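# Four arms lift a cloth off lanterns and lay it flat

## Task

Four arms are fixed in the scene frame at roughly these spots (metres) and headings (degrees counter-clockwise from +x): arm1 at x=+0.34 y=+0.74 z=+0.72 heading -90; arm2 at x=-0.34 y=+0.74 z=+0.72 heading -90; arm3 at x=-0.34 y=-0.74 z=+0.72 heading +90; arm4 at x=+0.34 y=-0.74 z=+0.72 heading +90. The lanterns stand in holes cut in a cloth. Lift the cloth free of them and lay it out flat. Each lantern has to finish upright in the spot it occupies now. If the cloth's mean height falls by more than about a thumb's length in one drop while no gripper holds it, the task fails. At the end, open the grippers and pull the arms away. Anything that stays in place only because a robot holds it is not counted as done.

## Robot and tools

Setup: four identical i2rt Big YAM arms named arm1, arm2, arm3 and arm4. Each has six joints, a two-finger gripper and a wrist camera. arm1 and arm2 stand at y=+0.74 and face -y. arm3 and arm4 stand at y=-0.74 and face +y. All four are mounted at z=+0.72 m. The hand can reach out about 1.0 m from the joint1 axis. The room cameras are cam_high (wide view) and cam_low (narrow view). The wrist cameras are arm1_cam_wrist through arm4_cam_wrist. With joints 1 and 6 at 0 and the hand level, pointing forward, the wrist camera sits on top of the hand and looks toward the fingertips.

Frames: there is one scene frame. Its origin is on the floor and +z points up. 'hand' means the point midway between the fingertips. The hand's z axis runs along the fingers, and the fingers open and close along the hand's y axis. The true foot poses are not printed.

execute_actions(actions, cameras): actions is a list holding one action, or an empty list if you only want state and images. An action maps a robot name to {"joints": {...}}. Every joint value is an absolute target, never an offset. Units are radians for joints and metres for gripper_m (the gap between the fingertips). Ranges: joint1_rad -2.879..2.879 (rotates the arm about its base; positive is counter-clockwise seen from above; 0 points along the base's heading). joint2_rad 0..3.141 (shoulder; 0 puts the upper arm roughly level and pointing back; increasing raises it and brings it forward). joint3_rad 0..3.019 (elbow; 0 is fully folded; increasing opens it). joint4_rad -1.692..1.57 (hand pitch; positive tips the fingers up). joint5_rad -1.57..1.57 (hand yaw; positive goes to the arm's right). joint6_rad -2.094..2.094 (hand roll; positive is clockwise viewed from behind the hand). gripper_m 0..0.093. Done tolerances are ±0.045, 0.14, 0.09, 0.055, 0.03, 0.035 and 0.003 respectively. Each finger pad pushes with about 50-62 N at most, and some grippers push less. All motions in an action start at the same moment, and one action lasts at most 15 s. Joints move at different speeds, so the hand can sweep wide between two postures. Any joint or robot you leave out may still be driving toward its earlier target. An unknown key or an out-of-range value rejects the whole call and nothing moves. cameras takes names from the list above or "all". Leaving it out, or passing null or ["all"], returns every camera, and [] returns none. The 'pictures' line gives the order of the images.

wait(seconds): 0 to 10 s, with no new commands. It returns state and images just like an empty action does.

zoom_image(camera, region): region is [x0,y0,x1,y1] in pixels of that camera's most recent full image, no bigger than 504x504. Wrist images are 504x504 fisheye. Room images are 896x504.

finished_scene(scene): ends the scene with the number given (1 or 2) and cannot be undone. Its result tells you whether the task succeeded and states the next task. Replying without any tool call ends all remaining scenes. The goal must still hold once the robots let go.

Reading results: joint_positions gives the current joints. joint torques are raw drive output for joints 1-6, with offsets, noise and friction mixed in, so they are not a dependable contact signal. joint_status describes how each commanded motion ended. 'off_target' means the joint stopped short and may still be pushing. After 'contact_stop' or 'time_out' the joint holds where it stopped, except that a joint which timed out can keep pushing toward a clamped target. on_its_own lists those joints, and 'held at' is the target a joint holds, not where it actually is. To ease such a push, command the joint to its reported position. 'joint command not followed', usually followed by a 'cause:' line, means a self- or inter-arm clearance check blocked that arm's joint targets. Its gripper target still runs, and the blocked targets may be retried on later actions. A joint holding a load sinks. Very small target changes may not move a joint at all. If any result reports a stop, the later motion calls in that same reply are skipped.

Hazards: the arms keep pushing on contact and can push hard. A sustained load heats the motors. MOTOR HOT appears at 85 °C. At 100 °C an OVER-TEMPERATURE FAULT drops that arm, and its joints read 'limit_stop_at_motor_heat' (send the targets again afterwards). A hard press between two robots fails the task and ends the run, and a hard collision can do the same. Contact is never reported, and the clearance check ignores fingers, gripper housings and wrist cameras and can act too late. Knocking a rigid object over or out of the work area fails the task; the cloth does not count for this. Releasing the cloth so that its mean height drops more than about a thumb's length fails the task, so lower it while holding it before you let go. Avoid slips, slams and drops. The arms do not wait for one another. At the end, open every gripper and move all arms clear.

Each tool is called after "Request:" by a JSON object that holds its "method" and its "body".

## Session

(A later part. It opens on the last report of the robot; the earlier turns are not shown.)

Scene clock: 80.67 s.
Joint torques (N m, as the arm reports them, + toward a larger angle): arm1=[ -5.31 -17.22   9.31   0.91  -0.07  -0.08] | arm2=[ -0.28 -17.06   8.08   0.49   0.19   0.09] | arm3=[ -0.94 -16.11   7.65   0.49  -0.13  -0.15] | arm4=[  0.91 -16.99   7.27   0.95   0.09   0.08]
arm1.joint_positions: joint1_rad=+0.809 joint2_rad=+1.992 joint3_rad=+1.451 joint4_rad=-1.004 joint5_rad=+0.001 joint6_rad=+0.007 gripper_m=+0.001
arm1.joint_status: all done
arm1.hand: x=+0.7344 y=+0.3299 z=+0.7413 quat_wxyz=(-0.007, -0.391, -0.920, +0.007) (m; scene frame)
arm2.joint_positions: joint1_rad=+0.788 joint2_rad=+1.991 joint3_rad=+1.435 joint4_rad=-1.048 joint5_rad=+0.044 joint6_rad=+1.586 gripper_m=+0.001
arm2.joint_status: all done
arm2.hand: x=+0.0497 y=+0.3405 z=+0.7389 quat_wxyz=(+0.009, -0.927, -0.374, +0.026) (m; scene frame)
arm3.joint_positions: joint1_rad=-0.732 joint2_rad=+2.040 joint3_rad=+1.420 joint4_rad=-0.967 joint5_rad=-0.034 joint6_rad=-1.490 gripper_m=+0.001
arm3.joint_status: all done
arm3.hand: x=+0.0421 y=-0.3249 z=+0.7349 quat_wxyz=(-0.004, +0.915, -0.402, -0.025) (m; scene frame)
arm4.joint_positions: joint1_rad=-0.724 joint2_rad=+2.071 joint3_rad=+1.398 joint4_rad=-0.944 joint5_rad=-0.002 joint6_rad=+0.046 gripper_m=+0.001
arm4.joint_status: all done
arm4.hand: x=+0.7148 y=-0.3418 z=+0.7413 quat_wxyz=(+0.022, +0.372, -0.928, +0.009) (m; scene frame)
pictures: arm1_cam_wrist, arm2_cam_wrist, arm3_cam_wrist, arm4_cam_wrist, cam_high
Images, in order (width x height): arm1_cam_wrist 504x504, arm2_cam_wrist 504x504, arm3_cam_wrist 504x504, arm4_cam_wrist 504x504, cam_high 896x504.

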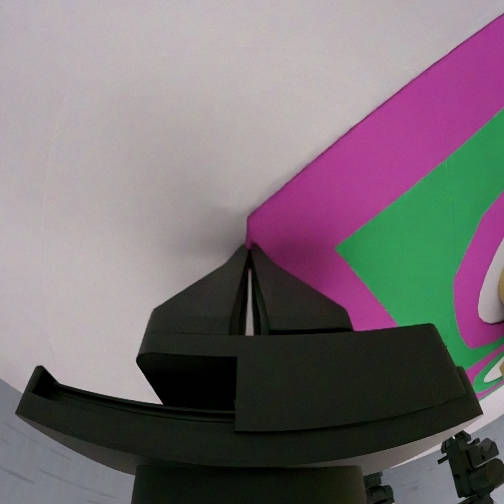

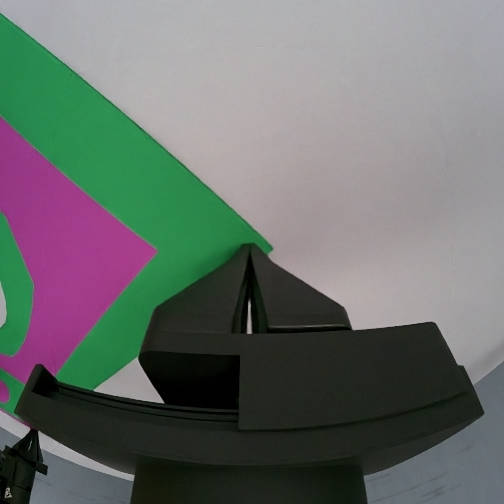

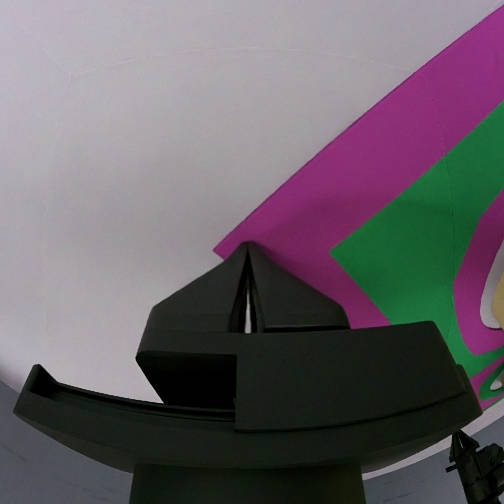

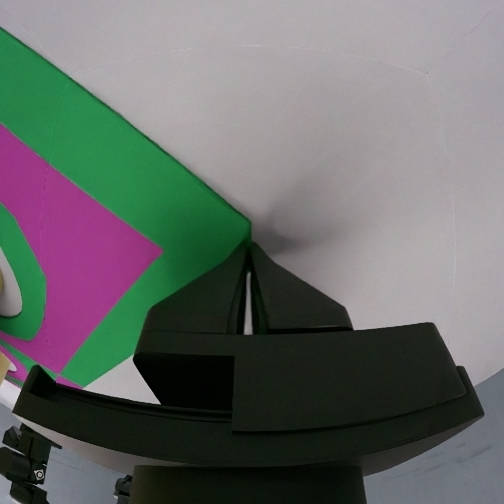

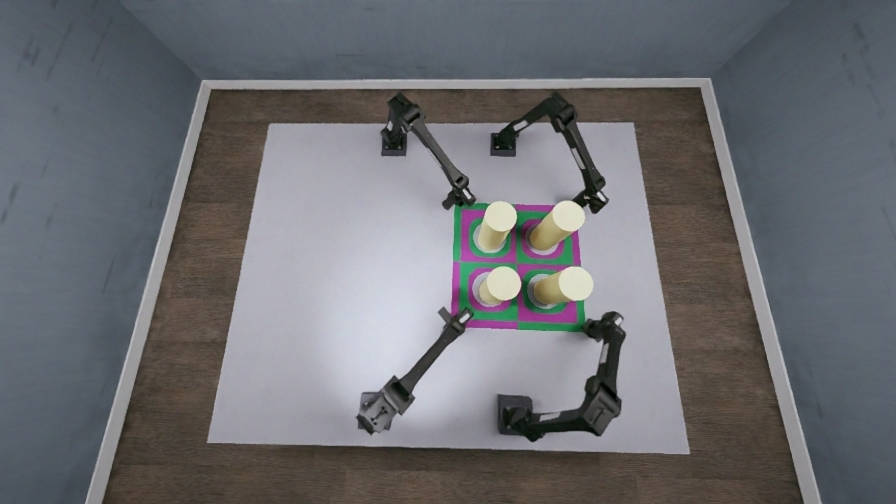

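Request:
{"method": "execute_actions", "body": {"actions": [{"arm2":{"joints":{"joint2_rad":1.930,"joint3_rad":1.400,"joint4_rad":-0.978,"gripper_m":0.06}},"arm3":{"joints":{"joint2_rad":1.985,"joint3_rad":1.390,"joint4_rad":-0.915,"gripper_m":0.06}}}], "cameras": ["arm2_cam_wrist","arm3_cam_wrist"]}}

Scene clock: 88.63 s.
Joint torques (N m, as the arm reports them, + toward a larger angle): arm1=[ -4.89 -17.16   9.28   0.93  -0.06  -0.08] | arm2=[ -0.35 -21.69   7.01   0.62   0.19   0.09] | arm3=[ -0.86 -18.34   7.     0.77  -0.14  -0.14] | arm4=[  1.03 -16.85   7.3    0.96   0.15   0.09]
arm1.joint_positions: joint1_rad=+0.809 joint2_rad=+1.992 joint3_rad=+1.451 joint4_rad=-1.004 joint5_rad=+0.001 joint6_rad=+0.007 gripper_m=+0.001
arm1.joint_status: not commanded
arm1.hand: x=+0.7344 y=+0.3299 z=+0.7413 quat_wxyz=(-0.007, -0.391, -0.920, +0.007) (m; scene frame)
arm2.joint_positions: joint1_rad=+0.788 joint2_rad=+1.956 joint3_rad=+1.398 joint4_rad=-0.989 joint5_rad=+0.045 joint6_rad=+1.586 gripper_m=+0.060
arm2.joint_status: all done
arm2.hand: x=+0.0512 y=+0.3388 z=+0.7451 quat_wxyz=(-0.018, -0.927, -0.373, +0.015) (m; scene frame)
arm3.joint_positions: joint1_rad=-0.732 joint2_rad=+1.990 joint3_rad=+1.386 joint4_rad=-0.930 joint5_rad=-0.034 joint6_rad=-1.490 gripper_m=+0.060
arm3.joint_status: all done
arm3.hand: x=+0.0428 y=-0.3245 z=+0.7511 quat_wxyz=(-0.028, +0.915, -0.402, -0.016) (m; scene frame)
arm4.joint_positions: joint1_rad=-0.724 joint2_rad=+2.071 joint3_rad=+1.398 joint4_rad=-0.944 joint5_rad=-0.002 joint6_rad=+0.046 gripper_m=+0.001
arm4.joint_status: not commanded
arm4.hand: x=+0.7148 y=-0.3418 z=+0.7413 quat_wxyz=(+0.022, +0.372, -0.928, +0.009) (m; scene frame)
pictures: arm2_cam_wrist, arm3_cam_wrist
Images, in order (width x height): arm2_cam_wrist 504x504, arm3_cam_wrist 504x504.

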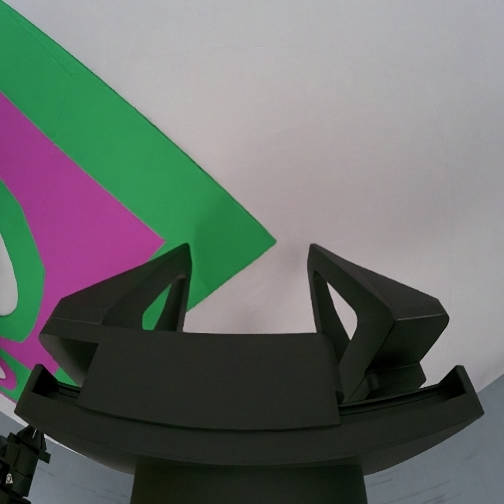

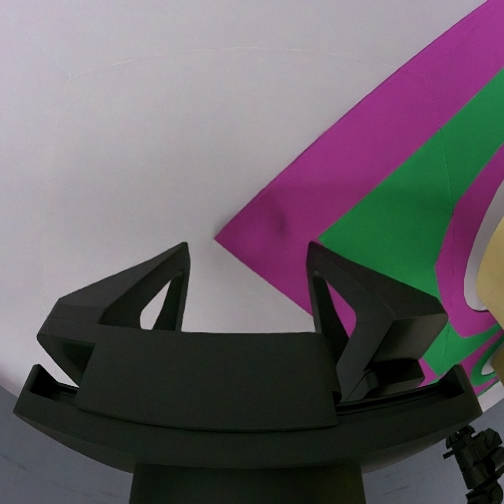

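Request:
{"method": "execute_actions", "body": {"actions": [{"arm2":{"joints":{"joint2_rad":1.995}},"arm3":{"joints":{"joint2_rad":2.048,"joint4_rad":-0.905}}}], "cameras": ["arm2_cam_wrist","arm3_cam_wrist"]}}

Scene clock: 90.63 s.
Joint torques (N m, as the arm reports them, + toward a larger angle): arm1=[ -5.24 -17.15   9.31   0.86  -0.07  -0.09] | arm2=[ -0.27 -16.96   6.77   0.58   0.19   0.09] | arm3=[ -1.15 -15.68   6.78   0.5   -0.13  -0.14] | arm4=[  0.99 -16.84   7.23   0.91   0.15   0.08]
arm1.joint_positions: joint1_rad=+0.809 joint2_rad=+1.992 joint3_rad=+1.451 joint4_rad=-1.004 joint5_rad=+0.001 joint6_rad=+0.007 gripper_m=+0.001
arm1.joint_status: not commanded
arm1.hand: x=+0.7344 y=+0.3299 z=+0.7413 quat_wxyz=(-0.007, -0.391, -0.920, +0.007) (m; scene frame)
arm2.joint_positions: joint1_rad=+0.788 joint2_rad=+1.969 joint3_rad=+1.398 joint4_rad=-0.988 joint5_rad=+0.045 joint6_rad=+1.586 gripper_m=+0.060
arm2.joint_status: all done
arm2.hand: x=+0.0502 y=+0.3399 z=+0.7386 quat_wxyz=(-0.012, -0.927, -0.373, +0.017) (m; scene frame)
arm3.joint_positions: joint1_rad=-0.732 joint2_rad=+2.024 joint3_rad=+1.388 joint4_rad=-0.917 joint5_rad=-0.034 joint6_rad=-1.491 gripper_m=+0.060
arm3.joint_status: all done
arm3.hand: x=+0.0421 y=-0.3248 z=+0.7337 quat_wxyz=(-0.020, +0.915, -0.402, -0.019) (m; scene frame)
arm4.joint_positions: joint1_rad=-0.724 joint2_rad=+2.071 joint3_rad=+1.398 joint4_rad=-0.944 joint5_rad=-0.002 joint6_rad=+0.046 gripper_m=+0.001
arm4.joint_status: not commanded
arm4.hand: x=+0.7148 y=-0.3418 z=+0.7413 quat_wxyz=(+0.022, +0.372, -0.928, +0.009) (m; scene frame)
pictures: arm2_cam_wrist, arm3_cam_wrist
Images, in order (width x height): arm2_cam_wrist 504x504, arm3_cam_wrist 504x504.

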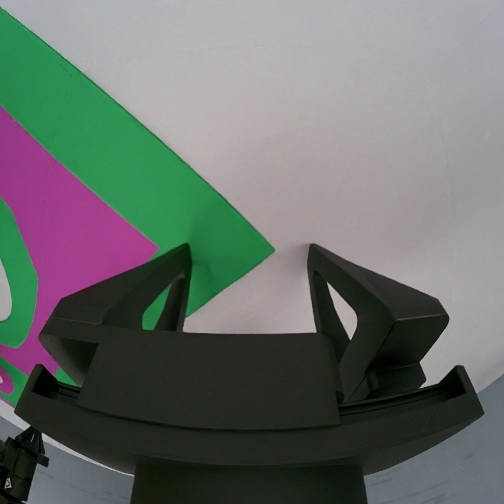

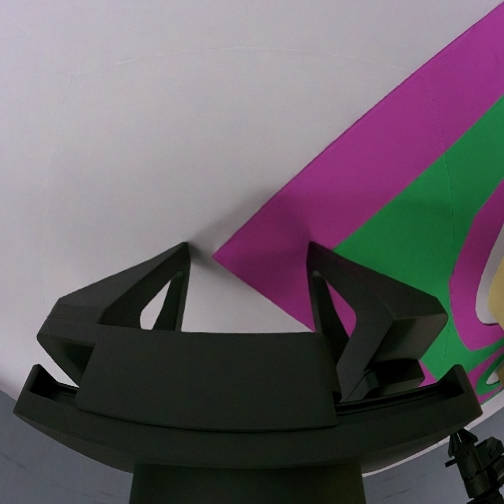

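Request:
{"method": "execute_actions", "body": {"actions": [{"arm2":{"joints":{"gripper_m":0.0}},"arm3":{"joints":{"gripper_m":0.0}}}], "cameras": ["arm2_cam_wrist","arm3_cam_wrist"]}}

Scene clock: 91.63 s.
Joint torques (N m, as the arm reports them, + toward a larger angle): arm1=[ -5.31 -17.11   9.27   0.92  -0.06  -0.07] | arm2=[ -0.35 -16.82   6.84   0.48   0.19   0.09] | arm3=[ -0.49 -15.76   6.76   0.28  -0.12  -0.14] | arm4=[  0.91 -16.85   7.3    0.96   0.14   0.08]
arm1.joint_positions: joint1_rad=+0.809 joint2_rad=+1.992 joint3_rad=+1.451 joint4_rad=-1.004 joint5_rad=+0.001 joint6_rad=+0.007 gripper_m=+0.001
arm1.joint_status: not commanded
arm1.hand: x=+0.7344 y=+0.3299 z=+0.7413 quat_wxyz=(-0.007, -0.391, -0.920, +0.007) (m; scene frame)
arm2.joint_positions: joint1_rad=+0.788 joint2_rad=+1.969 joint3_rad=+1.398 joint4_rad=-0.986 joint5_rad=+0.045 joint6_rad=+1.586 gripper_m=+0.001
arm2.joint_status: all done
arm2.hand: x=+0.0505 y=+0.3395 z=+0.7386 quat_wxyz=(-0.013, -0.927, -0.373, +0.017) (m; scene frame)
arm3.joint_positions: joint1_rad=-0.732 joint2_rad=+2.024 joint3_rad=+1.388 joint4_rad=-0.908 joint5_rad=-0.034 joint6_rad=-1.491 gripper_m=+0.002
arm3.joint_status: all done
arm3.hand: x=+0.0435 y=-0.3233 z=+0.7338 quat_wxyz=(-0.024, +0.915, -0.402, -0.018) (m; scene frame)
arm4.joint_positions: joint1_rad=-0.724 joint2_rad=+2.071 joint3_rad=+1.398 joint4_rad=-0.944 joint5_rad=-0.002 joint6_rad=+0.046 gripper_m=+0.001
arm4.joint_status: not commanded
arm4.hand: x=+0.7148 y=-0.3418 z=+0.7413 quat_wxyz=(+0.022, +0.372, -0.928, +0.009) (m; scene frame)
pictures: arm2_cam_wrist, arm3_cam_wrist
Images, in order (width x height): arm2_cam_wrist 504x504, arm3_cam_wrist 504x504.

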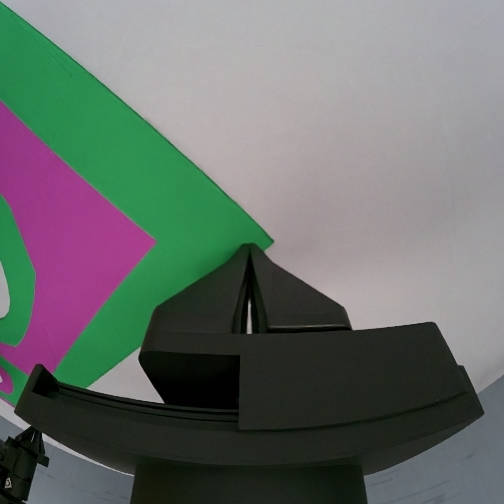

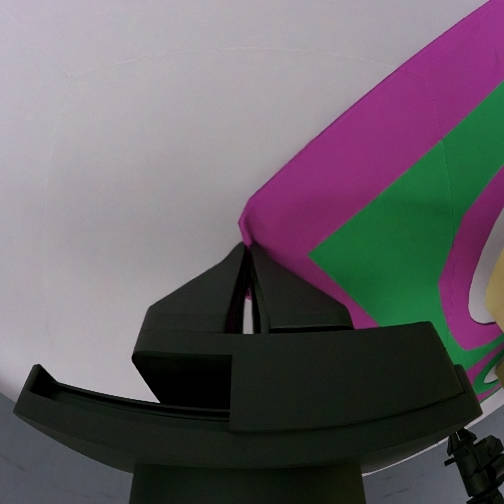

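Request:
{"method": "zoom_image", "body": {"camera": "arm2_cam_wrist", "region": [180, 180, 330, 330]}}

Region (180, 180, 330, 330) of arm2_cam_wrist's 504x504 image, scaled by 3.360, with more detail than that image has.

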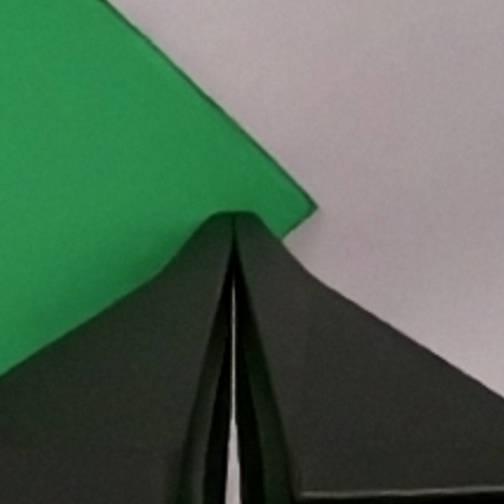

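Request:
{"method": "execute_actions", "body": {"actions": [{"arm2":{"joints":{"joint2_rad":1.930,"joint4_rad":-0.966,"joint5_rad":0.058,"gripper_m":0.06}}}], "cameras": ["arm2_cam_wrist"]}}

Scene clock: 94.23 s.
Joint torques (N m, as the arm reports them, + toward a larger angle): arm1=[ -5.05 -17.2    9.28   0.92  -0.04  -0.09] | arm2=[ -0.29 -21.37   6.94   0.65   0.2    0.08] | arm3=[ -1.01 -16.2    6.75   0.24  -0.13  -0.14] | arm4=[  1.06 -16.88   7.3    0.99   0.15   0.08]
arm1.joint_positions: joint1_rad=+0.809 joint2_rad=+1.992 joint3_rad=+1.451 joint4_rad=-1.004 joint5_rad=+0.001 joint6_rad=+0.007 gripper_m=+0.001
arm1.joint_status: not commanded
arm1.hand: x=+0.7344 y=+0.3299 z=+0.7413 quat_wxyz=(-0.007, -0.391, -0.920, +0.007) (m; scene frame)
arm2.joint_positions: joint1_rad=+0.788 joint2_rad=+1.960 joint3_rad=+1.398 joint4_rad=-0.977 joint5_rad=+0.056 joint6_rad=+1.586 gripper_m=+0.060
arm2.joint_status: all done
arm2.hand: x=+0.0516 y=+0.3358 z=+0.7434 quat_wxyz=(-0.023, -0.927, -0.373, +0.018) (m; scene frame)
arm3.joint_positions: joint1_rad=-0.732 joint2_rad=+2.024 joint3_rad=+1.388 joint4_rad=-0.908 joint5_rad=-0.034 joint6_rad=-1.491 gripper_m=+0.002
arm3.joint_status: not commanded
arm3.hand: x=+0.0435 y=-0.3233 z=+0.7338 quat_wxyz=(-0.024, +0.915, -0.402, -0.018) (m; scene frame)
arm4.joint_positions: joint1_rad=-0.724 joint2_rad=+2.071 joint3_rad=+1.398 joint4_rad=-0.944 joint5_rad=-0.002 joint6_rad=+0.046 gripper_m=+0.001
arm4.joint_status: not commanded
arm4.hand: x=+0.7148 y=-0.3418 z=+0.7413 quat_wxyz=(+0.022, +0.372, -0.928, +0.009) (m; scene frame)
pictures: arm2_cam_wrist
Images, in order (width x height): arm2_cam_wrist 504x504.

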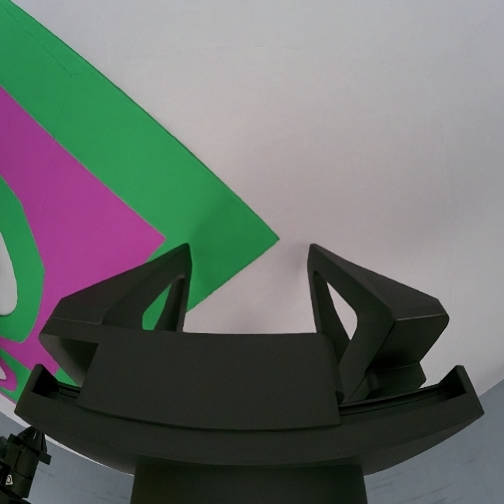

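Request:
{"method": "execute_actions", "body": {"actions": [{"arm2":{"joints":{"joint2_rad":2.020,"joint5_rad":0.078}}}], "cameras": ["arm2_cam_wrist"]}}

Scene clock: 98.07 s.
Joint torques (N m, as the arm reports them, + toward a larger angle): arm1=[ -5.32 -16.85   9.19   0.91  -0.05  -0.08] | arm2=[ -0.45 -14.99   6.72   0.44   0.18   0.08] | arm3=[ -0.95 -16.19   6.73   0.24  -0.13  -0.14] | arm4=[  1.03 -16.96   7.26   0.96   0.15   0.08]
arm1.joint_positions: joint1_rad=+0.809 joint2_rad=+1.992 joint3_rad=+1.451 joint4_rad=-1.004 joint5_rad=+0.001 joint6_rad=+0.007 gripper_m=+0.001
arm1.joint_status: not commanded
arm1.hand: x=+0.7344 y=+0.3299 z=+0.7413 quat_wxyz=(-0.007, -0.391, -0.920, +0.007) (m; scene frame)
arm2.joint_positions: joint1_rad=+0.788 joint2_rad=+1.974 joint3_rad=+1.399 joint4_rad=-0.973 joint5_rad=+0.077 joint6_rad=+1.587 gripper_m=+0.060
arm2.joint_status: all done
arm2.hand: x=+0.0488 y=+0.3334 z=+0.7364 quat_wxyz=(-0.024, -0.927, -0.373, +0.030) (m; scene frame)
arm3.joint_positions: joint1_rad=-0.732 joint2_rad=+2.024 joint3_rad=+1.388 joint4_rad=-0.908 joint5_rad=-0.034 joint6_rad=-1.491 gripper_m=+0.002
arm3.joint_status: not commanded
arm3.hand: x=+0.0435 y=-0.3233 z=+0.7338 quat_wxyz=(-0.024, +0.915, -0.402, -0.018) (m; scene frame)
arm4.joint_positions: joint1_rad=-0.724 joint2_rad=+2.071 joint3_rad=+1.398 joint4_rad=-0.944 joint5_rad=-0.002 joint6_rad=+0.046 gripper_m=+0.001
arm4.joint_status: not commanded
arm4.hand: x=+0.7148 y=-0.3418 z=+0.7413 quat_wxyz=(+0.022, +0.372, -0.928, +0.009) (m; scene frame)
pictures: arm2_cam_wrist
Images, in order (width x height): arm2_cam_wrist 504x504.

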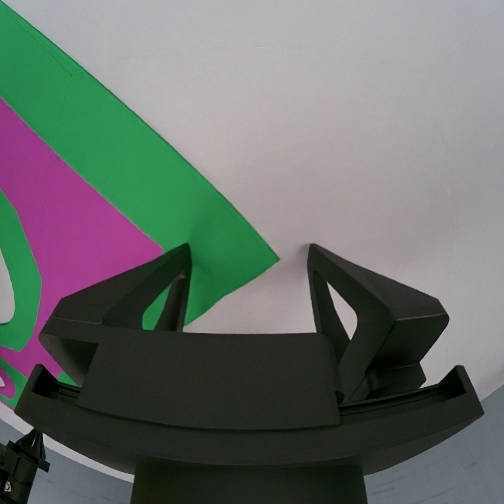

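Request:
{"method": "execute_actions", "body": {"actions": [{"arm2":{"joints":{"gripper_m":0.0}}}], "cameras": ["arm2_cam_wrist","cam_high"]}}

Scene clock: 99.13 s.
Joint torques (N m, as the arm reports them, + toward a larger angle): arm1=[ -5.08 -17.22   9.26   0.93  -0.05  -0.09] | arm2=[ -0.25 -14.58   6.83  -0.11   0.15   0.07] | arm3=[ -0.97 -16.2    6.74   0.24  -0.13  -0.14] | arm4=[  0.88 -16.98   7.22   0.98   0.15   0.08]
arm1.joint_positions: joint1_rad=+0.809 joint2_rad=+1.992 joint3_rad=+1.451 joint4_rad=-1.004 joint5_rad=+0.001 joint6_rad=+0.007 gripper_m=+0.001
arm1.joint_status: not commanded
arm1.hand: x=+0.7344 y=+0.3299 z=+0.7413 quat_wxyz=(-0.007, -0.391, -0.920, +0.007) (m; scene frame)
arm2.joint_positions: joint1_rad=+0.788 joint2_rad=+1.974 joint3_rad=+1.399 joint4_rad=-0.960 joint5_rad=+0.077 joint6_rad=+1.587 gripper_m=+0.002
arm2.joint_status: all done
arm2.hand: x=+0.0510 y=+0.3311 z=+0.7365 quat_wxyz=(-0.030, -0.927, -0.372, +0.027) (m; scene frame)
arm3.joint_positions: joint1_rad=-0.732 joint2_rad=+2.024 joint3_rad=+1.388 joint4_rad=-0.908 joint5_rad=-0.034 joint6_rad=-1.491 gripper_m=+0.002
arm3.joint_status: not commanded
arm3.hand: x=+0.0435 y=-0.3233 z=+0.7338 quat_wxyz=(-0.024, +0.915, -0.402, -0.018) (m; scene frame)
arm4.joint_positions: joint1_rad=-0.724 joint2_rad=+2.071 joint3_rad=+1.398 joint4_rad=-0.944 joint5_rad=-0.002 joint6_rad=+0.046 gripper_m=+0.001
arm4.joint_status: not commanded
arm4.hand: x=+0.7148 y=-0.3418 z=+0.7413 quat_wxyz=(+0.022, +0.372, -0.928, +0.009) (m; scene frame)
pictures: arm2_cam_wrist, cam_high
Images, in order (width x height): arm2_cam_wrist 504x504, cam_high 896x504.

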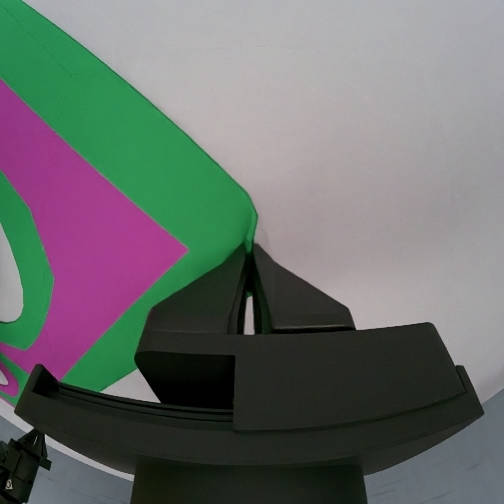

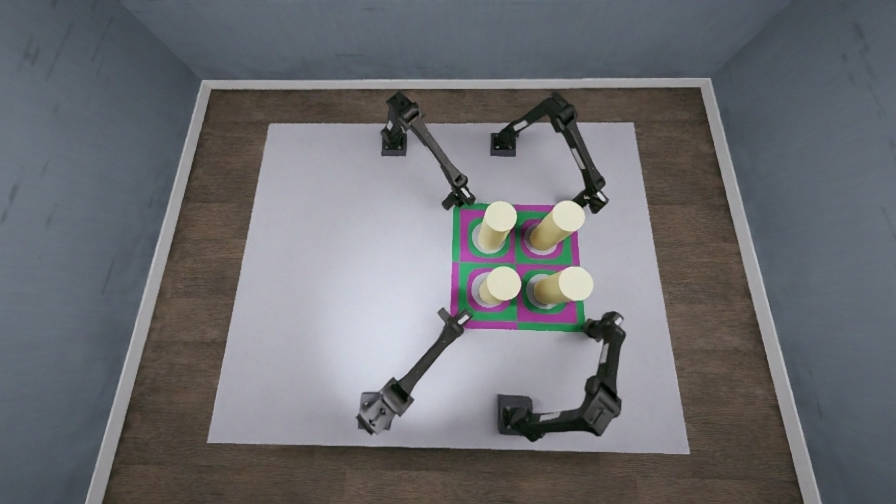

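Request:
{"method": "execute_actions", "body": {"actions": [{"arm1":{"joints":{"joint2_rad":1.808,"joint4_rad":-1.052}},"arm2":{"joints":{"joint2_rad":1.786,"joint4_rad":-1.015}},"arm3":{"joints":{"joint2_rad":1.838,"joint4_rad":-0.983}},"arm4":{"joints":{"joint2_rad":1.882,"joint4_rad":-1.035}}}], "cameras": ["cam_high","cam_low"]}}

Scene clock: 107.57 s.
Joint torques (N m, as the arm reports them, + toward a larger angle): arm1=[ -4.95 -15.5   10.24   0.52  -0.25  -0.09] | arm2=[ -0.22 -16.11   7.95  -0.26   0.13   0.06] | arm3=[ -1.01 -16.76   7.99  -0.45  -0.05  -0.13] | arm4=[  0.97 -15.35   8.51   0.56   0.27   0.09]
arm1.joint_positions: joint1_rad=+0.809 joint2_rad=+1.804 joint3_rad=+1.451 joint4_rad=-1.047 joint5_rad=+0.007 joint6_rad=+0.007 gripper_m=+0.001
arm1.joint_status: all done
arm1.hand: x=+0.7370 y=+0.3268 z=+0.8446 quat_wxyz=(-0.073, -0.390, -0.917, +0.037) (m; scene frame)
arm2.joint_positions: joint1_rad=+0.787 joint2_rad=+1.770 joint3_rad=+1.397 joint4_rad=-0.997 joint5_rad=+0.078 joint6_rad=+1.587 gripper_m=+0.002
arm2.joint_status: all done
arm2.hand: x=+0.0544 y=+0.3260 z=+0.8460 quat_wxyz=(-0.105, -0.924, -0.367, -0.004) (m; scene frame)
arm3.joint_positions: joint1_rad=-0.732 joint2_rad=+1.829 joint3_rad=+1.387 joint4_rad=-0.961 joint5_rad=-0.036 joint6_rad=-1.491 gripper_m=+0.002
arm3.joint_status: all done
arm3.hand: x=+0.0492 y=-0.3190 z=+0.8383 quat_wxyz=(-0.090, +0.912, -0.400, +0.004) (m; scene frame)
arm4.joint_positions: joint1_rad=-0.724 joint2_rad=+1.873 joint3_rad=+1.398 joint4_rad=-1.028 joint5_rad=-0.005 joint6_rad=+0.046 gripper_m=+0.001
arm4.joint_status: all done
arm4.hand: x=+0.7182 y=-0.3374 z=+0.8468 quat_wxyz=(-0.030, +0.372, -0.928, -0.016) (m; scene frame)
pictures: cam_high, cam_low
Images, in order (width x height): cam_high 896x504, cam_low 896x504.

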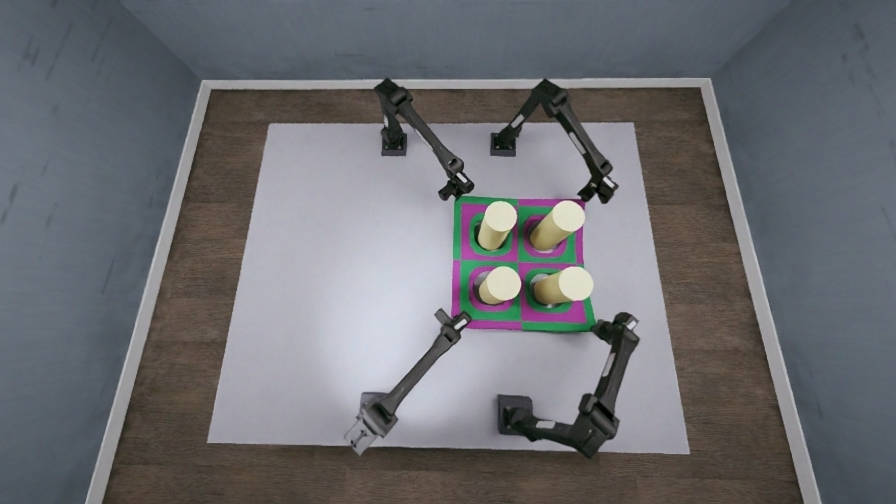

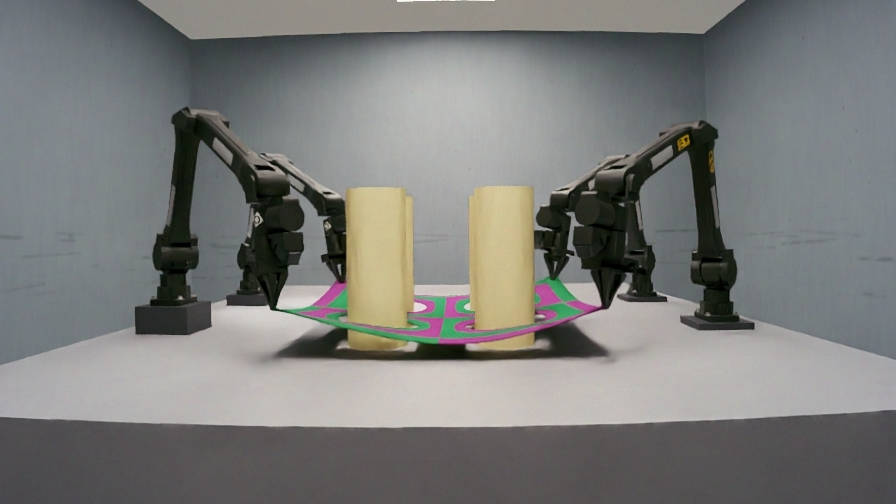

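Request:
{"method": "execute_actions", "body": {"actions": [{"arm1":{"joints":{"joint2_rad":1.643,"joint3_rad":1.632,"joint4_rad":-1.217}},"arm2":{"joints":{"joint2_rad":1.617,"joint3_rad":1.582,"joint4_rad":-1.205}},"arm3":{"joints":{"joint2_rad":1.630,"joint3_rad":1.519,"joint4_rad":-1.132}},"arm4":{"joints":{"joint2_rad":1.608,"joint4_rad":-1.053}}}], "cameras": ["cam_high","cam_low"]}}

Scene clock: 112.97 s.
Joint torques (N m, as the arm reports them, + toward a larger angle): arm1=[ -4.94 -14.24  11.25   0.74  -0.25  -0.08] | arm2=[ -0.22 -14.44   9.97   0.     0.13   0.05] | arm3=[ -0.88 -15.17   9.58  -0.12  -0.05  -0.12] | arm4=[  1.03 -13.19   9.34   1.05   0.31   0.08]
arm1.joint_positions: joint1_rad=+0.809 joint2_rad=+1.641 joint3_rad=+1.599 joint4_rad=-1.213 joint5_rad=+0.007 joint6_rad=+0.007 gripper_m=+0.001
arm1.joint_status: all done
arm1.hand: x=+0.7373 y=+0.3276 z=+0.9892 quat_wxyz=(-0.139, -0.387, -0.909, +0.065) (m; scene frame)
arm2.joint_positions: joint1_rad=+0.787 joint2_rad=+1.602 joint3_rad=+1.562 joint4_rad=-1.188 joint5_rad=+0.078 joint6_rad=+1.587 gripper_m=+0.002
arm2.joint_status: all done
arm2.hand: x=+0.0526 y=+0.3270 z=+0.9979 quat_wxyz=(-0.170, -0.917, -0.360, -0.032) (m; scene frame)
arm3.joint_positions: joint1_rad=-0.732 joint2_rad=+1.632 joint3_rad=+1.505 joint4_rad=-1.111 joint5_rad=-0.036 joint6_rad=-1.491 gripper_m=+0.002
arm3.joint_status: all done
arm3.hand: x=+0.0513 y=-0.3202 z=+0.9886 quat_wxyz=(-0.168, +0.903, -0.395, +0.031) (m; scene frame)
arm4.joint_positions: joint1_rad=-0.724 joint2_rad=+1.603 joint3_rad=+1.398 joint4_rad=-1.048 joint5_rad=-0.005 joint6_rad=+0.046 gripper_m=+0.001
arm4.joint_status: all done
arm4.hand: x=+0.7161 y=-0.3395 z=+0.9902 quat_wxyz=(-0.143, +0.368, -0.916, -0.068) (m; scene frame)
pictures: cam_high, cam_low
Images, in order (width x height): cam_high 896x504, cam_low 896x504.

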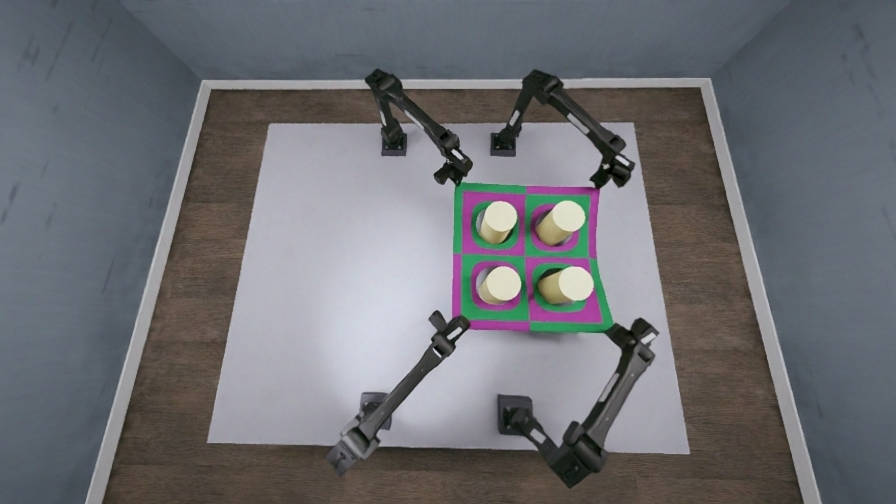

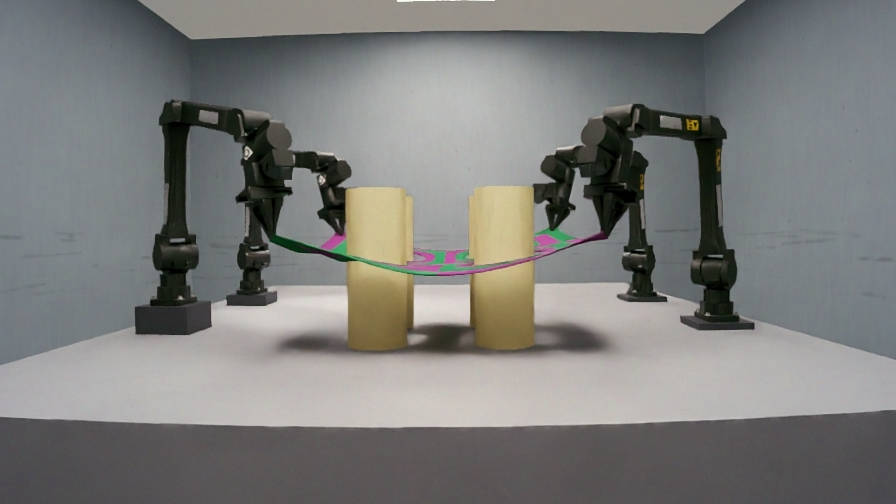

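Request:
{"method": "zoom_image", "body": {"camera": "cam_high", "region": [420, 160, 660, 350]}}

Region (420, 160, 660, 350) of cam_high's 896x504 image, scaled by 2.100, with more detail than that image has; it fills the top 399 rows of this view, and the rest is white.

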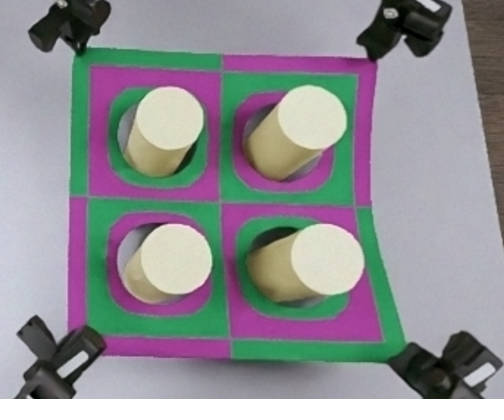

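Request:
{"method": "execute_actions", "body": {"actions": [{"arm1":{"joints":{"joint2_rad":1.552,"joint3_rad":1.844,"joint4_rad":-1.315}},"arm2":{"joints":{"joint2_rad":1.533,"joint3_rad":1.781,"joint4_rad":-1.305}},"arm3":{"joints":{"joint2_rad":1.514,"joint3_rad":1.690,"joint4_rad":-1.228}},"arm4":{"joints":{"joint2_rad":1.473,"joint3_rad":1.592,"joint4_rad":-1.149}}}], "cameras": ["cam_high","cam_low"]}}

Scene clock: 119.37 s.
Joint torques (N m, as the arm reports them, + toward a larger angle): arm1=[ -5.22 -12.85  12.04   1.11  -0.27  -0.08] | arm2=[ -0.23 -14.48  11.16   0.31   0.13   0.04] | arm3=[ -1.09 -13.67  10.26   0.05  -0.05  -0.1 ] | arm4=[  0.54 -11.25  11.92   1.3    0.27   0.08]
arm1.joint_positions: joint1_rad=+0.809 joint2_rad=+1.546 joint3_rad=+1.803 joint4_rad=-1.312 joint5_rad=+0.007 joint6_rad=+0.007 gripper_m=+0.001
arm1.joint_status: all done
arm1.hand: x=+0.7364 y=+0.3296 z=+1.1293 quat_wxyz=(-0.230, -0.379, -0.891, +0.102) (m; scene frame)
arm2.joint_positions: joint1_rad=+0.787 joint2_rad=+1.532 joint3_rad=+1.744 joint4_rad=-1.289 joint5_rad=+0.078 joint6_rad=+1.587 gripper_m=+0.002
arm2.joint_status: all done
arm2.hand: x=+0.0520 y=+0.3271 z=+1.1130 quat_wxyz=(-0.238, -0.903, -0.352, -0.061) (m; scene frame)
arm3.joint_positions: joint1_rad=-0.732 joint2_rad=+1.516 joint3_rad=+1.667 joint4_rad=-1.206 joint5_rad=-0.036 joint6_rad=-1.491 gripper_m=+0.002
arm3.joint_status: all done
arm3.hand: x=+0.0493 y=-0.3253 z=+1.1211 quat_wxyz=(-0.252, +0.885, -0.386, +0.061) (m; scene frame)
arm4.joint_positions: joint1_rad=-0.724 joint2_rad=+1.462 joint3_rad=+1.549 joint4_rad=-1.143 joint5_rad=-0.005 joint6_rad=+0.046 gripper_m=+0.001
arm4.joint_status: all done
arm4.hand: x=+0.7142 y=-0.3415 z=+1.1283 quat_wxyz=(-0.230, +0.361, -0.897, -0.108) (m; scene frame)
pictures: cam_high, cam_low
Images, in order (width x height): cam_high 896x504, cam_low 896x504.

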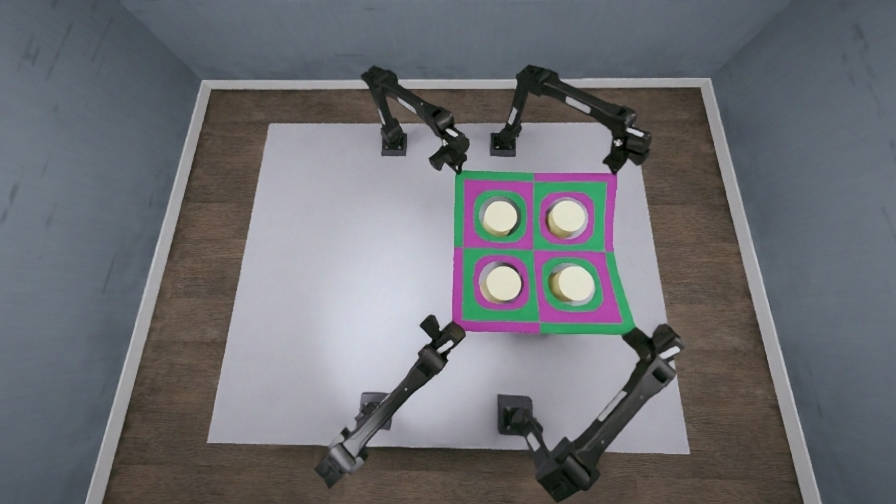

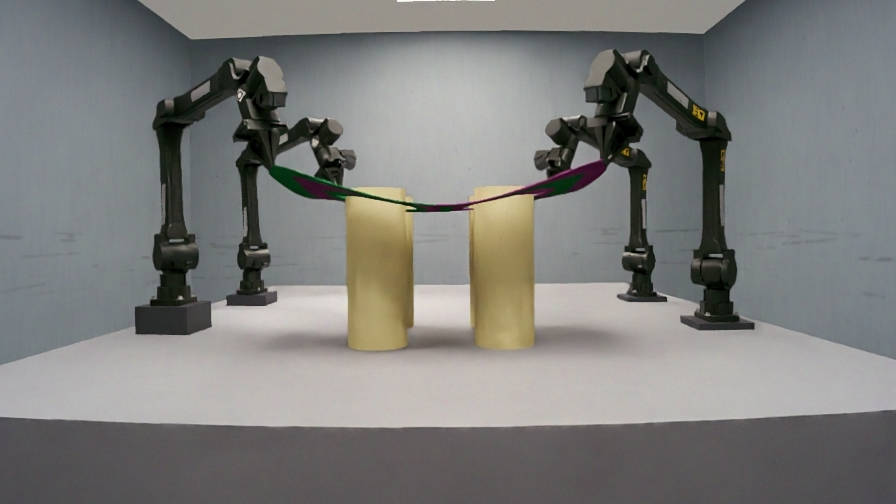

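Request:
{"method": "execute_actions", "body": {"actions": [{"arm1":{"joints":{"joint3_rad":2.143,"joint4_rad":-1.396}},"arm2":{"joints":{"joint3_rad":2.121,"joint4_rad":-1.420}},"arm3":{"joints":{"joint3_rad":2.019,"joint4_rad":-1.370}},"arm4":{"joints":{"joint3_rad":1.911,"joint4_rad":-1.325}}}], "cameras": ["cam_high","cam_low"]}}

Scene clock: 126.47 s.
Joint torques (N m, as the arm reports them, + toward a larger angle): arm1=[ -5.06 -12.42  11.51   1.44  -0.26  -0.08] | arm2=[ -0.19 -14.34  10.47   0.72   0.15   0.02] | arm3=[ -1.05 -12.56  10.51   0.38  -0.03  -0.09] | arm4=[  0.95 -11.74  12.2    1.46   0.3    0.09]
arm1.joint_positions: joint1_rad=+0.809 joint2_rad=+1.547 joint3_rad=+2.101 joint4_rad=-1.394 joint5_rad=+0.007 joint6_rad=+0.007 gripper_m=+0.001
arm1.joint_status: all done
arm1.hand: x=+0.7366 y=+0.3303 z=+1.2640 quat_wxyz=(-0.324, -0.366, -0.861, +0.142) (m; scene frame)
arm2.joint_positions: joint1_rad=+0.787 joint2_rad=+1.537 joint3_rad=+2.086 joint4_rad=-1.405 joint5_rad=+0.077 joint6_rad=+1.587 gripper_m=+0.002
arm2.joint_status: all done
arm2.hand: x=+0.0510 y=+0.3274 z=+1.2628 quat_wxyz=(-0.335, -0.874, -0.336, -0.104) (m; scene frame)
arm3.joint_positions: joint1_rad=-0.732 joint2_rad=+1.513 joint3_rad=+1.985 joint4_rad=-1.348 joint5_rad=-0.036 joint6_rad=-1.491 gripper_m=+0.002
arm3.joint_status: all done
arm3.hand: x=+0.0487 y=-0.3291 z=+1.2624 quat_wxyz=(-0.333, +0.861, -0.374, +0.090) (m; scene frame)
arm4.joint_positions: joint1_rad=-0.724 joint2_rad=+1.473 joint3_rad=+1.862 joint4_rad=-1.320 joint5_rad=-0.005 joint6_rad=+0.046 gripper_m=+0.001
arm4.joint_status: all done
arm4.hand: x=+0.7161 y=-0.3394 z=+1.2569 quat_wxyz=(-0.285, +0.354, -0.881, -0.133) (m; scene frame)
pictures: cam_high, cam_low
Images, in order (width x height): cam_high 896x504, cam_low 896x504.

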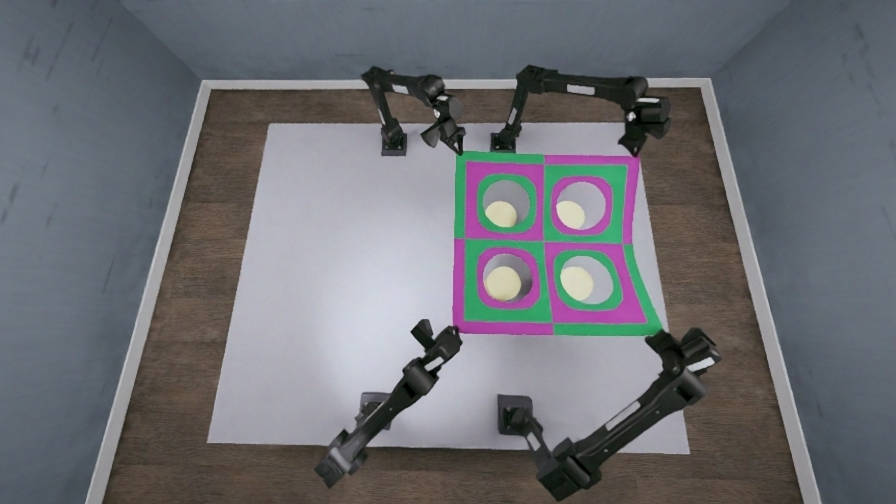

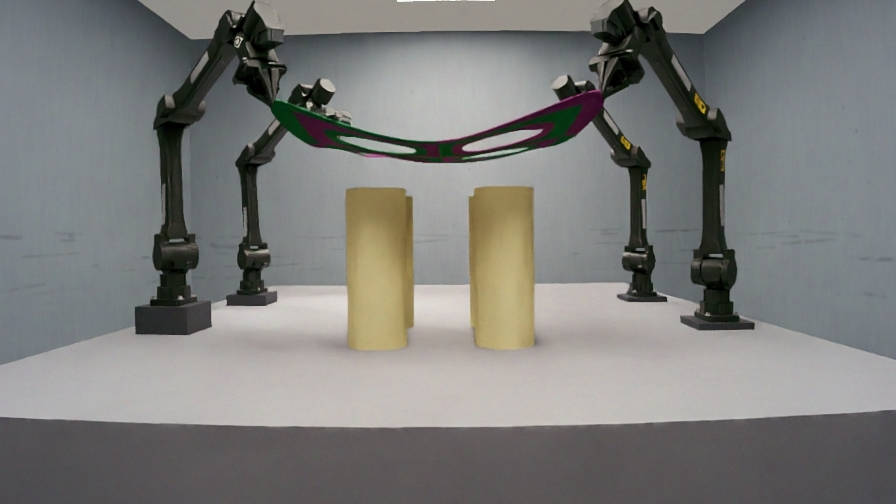

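Request:
{"method": "execute_actions", "body": {"actions": [{"arm1":{"joints":{"joint1_rad":0.520,"joint2_rad":1.328,"joint3_rad":1.960,"joint4_rad":-1.498,"joint6_rad":-0.290}},"arm2":{"joints":{"joint1_rad":0.472,"joint2_rad":1.311,"joint3_rad":1.938,"joint4_rad":-1.506,"joint5_rad":0.0,"joint6_rad":1.267}},"arm3":{"joints":{"joint1_rad":-0.414,"joint2_rad":1.289,"joint3_rad":1.833,"joint4_rad":-1.428,"joint5_rad":0.0,"joint6_rad":-1.165}},"arm4":{"joints":{"joint1_rad":-0.426,"joint2_rad":1.201,"joint3_rad":1.674,"joint4_rad":-1.340,"joint6_rad":0.352}}}], "cameras": ["cam_high","cam_low"]}}

Scene clock: 134.93 s.
Joint torques (N m, as the arm reports them, + toward a larger angle): arm1=[-3.65 -8.17  9.11  1.28 -0.3  -0.16] | arm2=[ 0.65 -8.47  8.4   0.9   0.11 -0.17] | arm3=[-1.36 -9.45  8.48  0.61 -0.05  0.05] | arm4=[-0.21 -7.66  7.32  1.63  0.3   0.05]
arm1.joint_positions: joint1_rad=+0.500 joint2_rad=+1.324 joint3_rad=+1.945 joint4_rad=-1.494 joint5_rad=+0.008 joint6_rad=-0.274 gripper_m=+0.001
arm1.joint_status: all done
arm1.hand: x=+0.5460 y=+0.3237 z=+1.2855 quat_wxyz=(-0.257, -0.380, -0.860, +0.222) (m; scene frame)
arm2.joint_positions: joint1_rad=+0.467 joint2_rad=+1.303 joint3_rad=+1.926 joint4_rad=-1.495 joint5_rad=-0.002 joint6_rad=+1.280 gripper_m=+0.002
arm2.joint_status: all done
arm2.hand: x=-0.1336 y=+0.3293 z=+1.2853 quat_wxyz=(-0.339, -0.875, -0.344, -0.031) (m; scene frame)
arm3.joint_positions: joint1_rad=-0.409 joint2_rad=+1.291 joint3_rad=+1.826 joint4_rad=-1.411 joint5_rad=+0.002 joint6_rad=-1.176 gripper_m=+0.002
arm3.joint_status: all done
arm3.hand: x=-0.1376 y=-0.3210 z=+1.2852 quat_wxyz=(-0.346, +0.860, -0.376, +0.000) (m; scene frame)
arm4.joint_positions: joint1_rad=-0.408 joint2_rad=+1.196 joint3_rad=+1.681 joint4_rad=-1.337 joint5_rad=-0.005 joint6_rad=+0.340 gripper_m=+0.001
arm4.joint_status: all done
arm4.hand: x=+0.5274 y=-0.3371 z=+1.2957 quat_wxyz=(-0.260, +0.359, -0.865, -0.237) (m; scene frame)
pictures: cam_high, cam_low
Images, in order (width x height): cam_high 896x504, cam_low 896x504.

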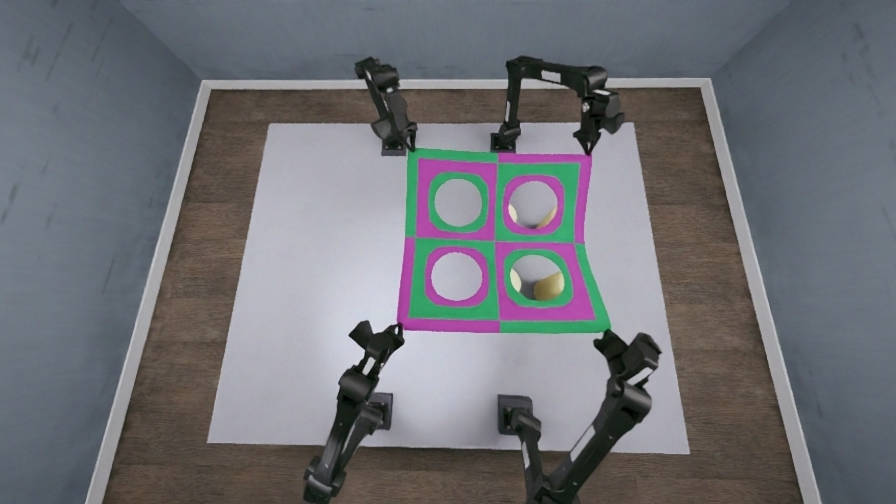

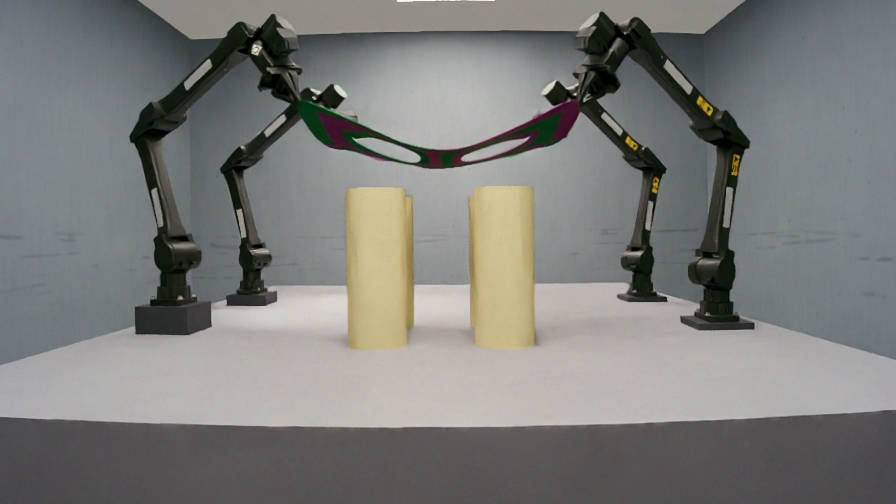

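Request:
{"method": "execute_actions", "body": {"actions": [{"arm1":{"joints":{"joint1_rad":0.161,"joint2_rad":1.193,"joint3_rad":1.847,"joint4_rad":-1.516,"joint6_rad":-0.667}},"arm2":{"joints":{"joint1_rad":0.102,"joint2_rad":1.189,"joint3_rad":1.840,"joint4_rad":-1.525,"joint6_rad":0.886}},"arm3":{"joints":{"joint1_rad":-0.047,"joint2_rad":1.177,"joint3_rad":1.740,"joint4_rad":-1.442,"joint6_rad":-0.791}},"arm4":{"joints":{"joint1_rad":-0.050,"joint2_rad":1.082,"joint3_rad":1.573,"joint4_rad":-1.370,"joint6_rad":0.744}}}], "cameras": ["cam_high","cam_low"]}}

Scene clock: 141.27 s.
Joint torques (N m, as the arm reports them, + toward a larger angle): arm1=[-4.74 -6.44  9.07  1.25 -0.31 -0.14] | arm2=[-0.13 -8.07  8.7   0.93  0.16 -0.16] | arm3=[-0.38 -7.73  8.46  0.63 -0.18  0.07] | arm4=[ 1.09 -6.37  8.11  1.55  0.32  0.08]
arm1.joint_positions: joint1_rad=+0.156 joint2_rad=+1.198 joint3_rad=+1.832 joint4_rad=-1.511 joint5_rad=+0.007 joint6_rad=-0.651 gripper_m=+0.001
arm1.joint_status: all done
arm1.hand: x=+0.3879 y=+0.3298 z=+1.2836 quat_wxyz=(-0.161, -0.366, -0.867, +0.297) (m; scene frame)
arm2.joint_positions: joint1_rad=+0.107 joint2_rad=+1.198 joint3_rad=+1.826 joint4_rad=-1.514 joint5_rad=-0.003 joint6_rad=+0.899 gripper_m=+0.002
arm2.joint_status: all done
arm2.hand: x=-0.2941 y=+0.3281 z=+1.2791 quat_wxyz=(-0.321, -0.873, -0.355, +0.092) (m; scene frame)
arm3.joint_positions: joint1_rad=-0.053 joint2_rad=+1.179 joint3_rad=+1.731 joint4_rad=-1.425 joint5_rad=+0.005 joint6_rad=-0.801 gripper_m=+0.002
arm3.joint_status: all done
arm3.hand: x=-0.3012 y=-0.3257 z=+1.2855 quat_wxyz=(-0.327, +0.855, -0.383, -0.121) (m; scene frame)
arm4.joint_positions: joint1_rad=-0.049 joint2_rad=+1.089 joint3_rad=+1.572 joint4_rad=-1.366 joint5_rad=-0.005 joint6_rad=+0.732 gripper_m=+0.001
arm4.joint_status: all done
arm4.hand: x=+0.3698 y=-0.3404 z=+1.2800 quat_wxyz=(-0.148, +0.346, -0.876, -0.303) (m; scene frame)
pictures: cam_high, cam_low
Images, in order (width x height): cam_high 896x504, cam_low 896x504.

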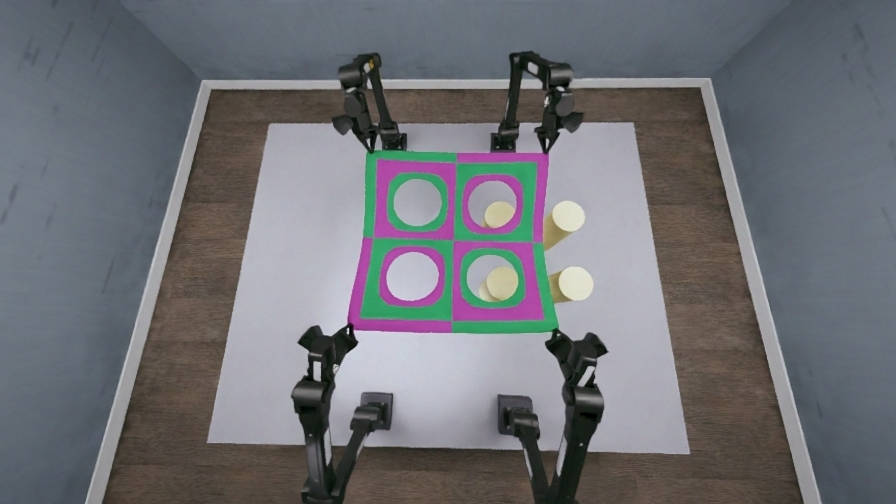

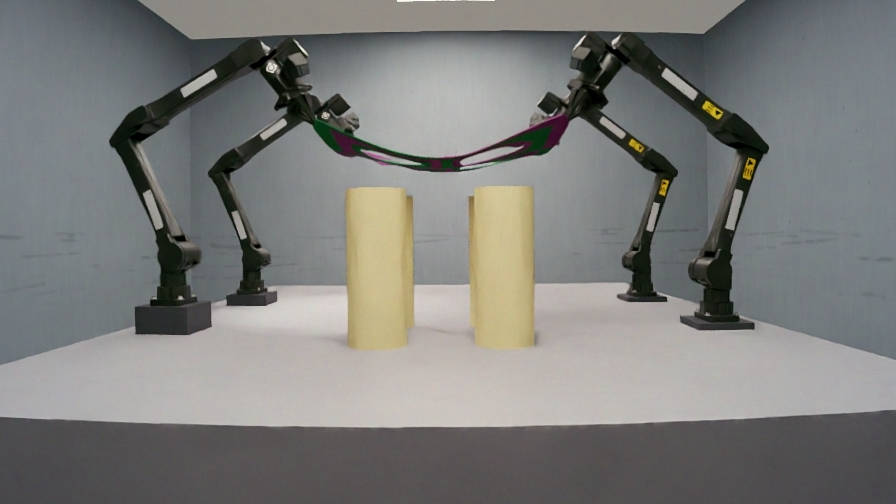

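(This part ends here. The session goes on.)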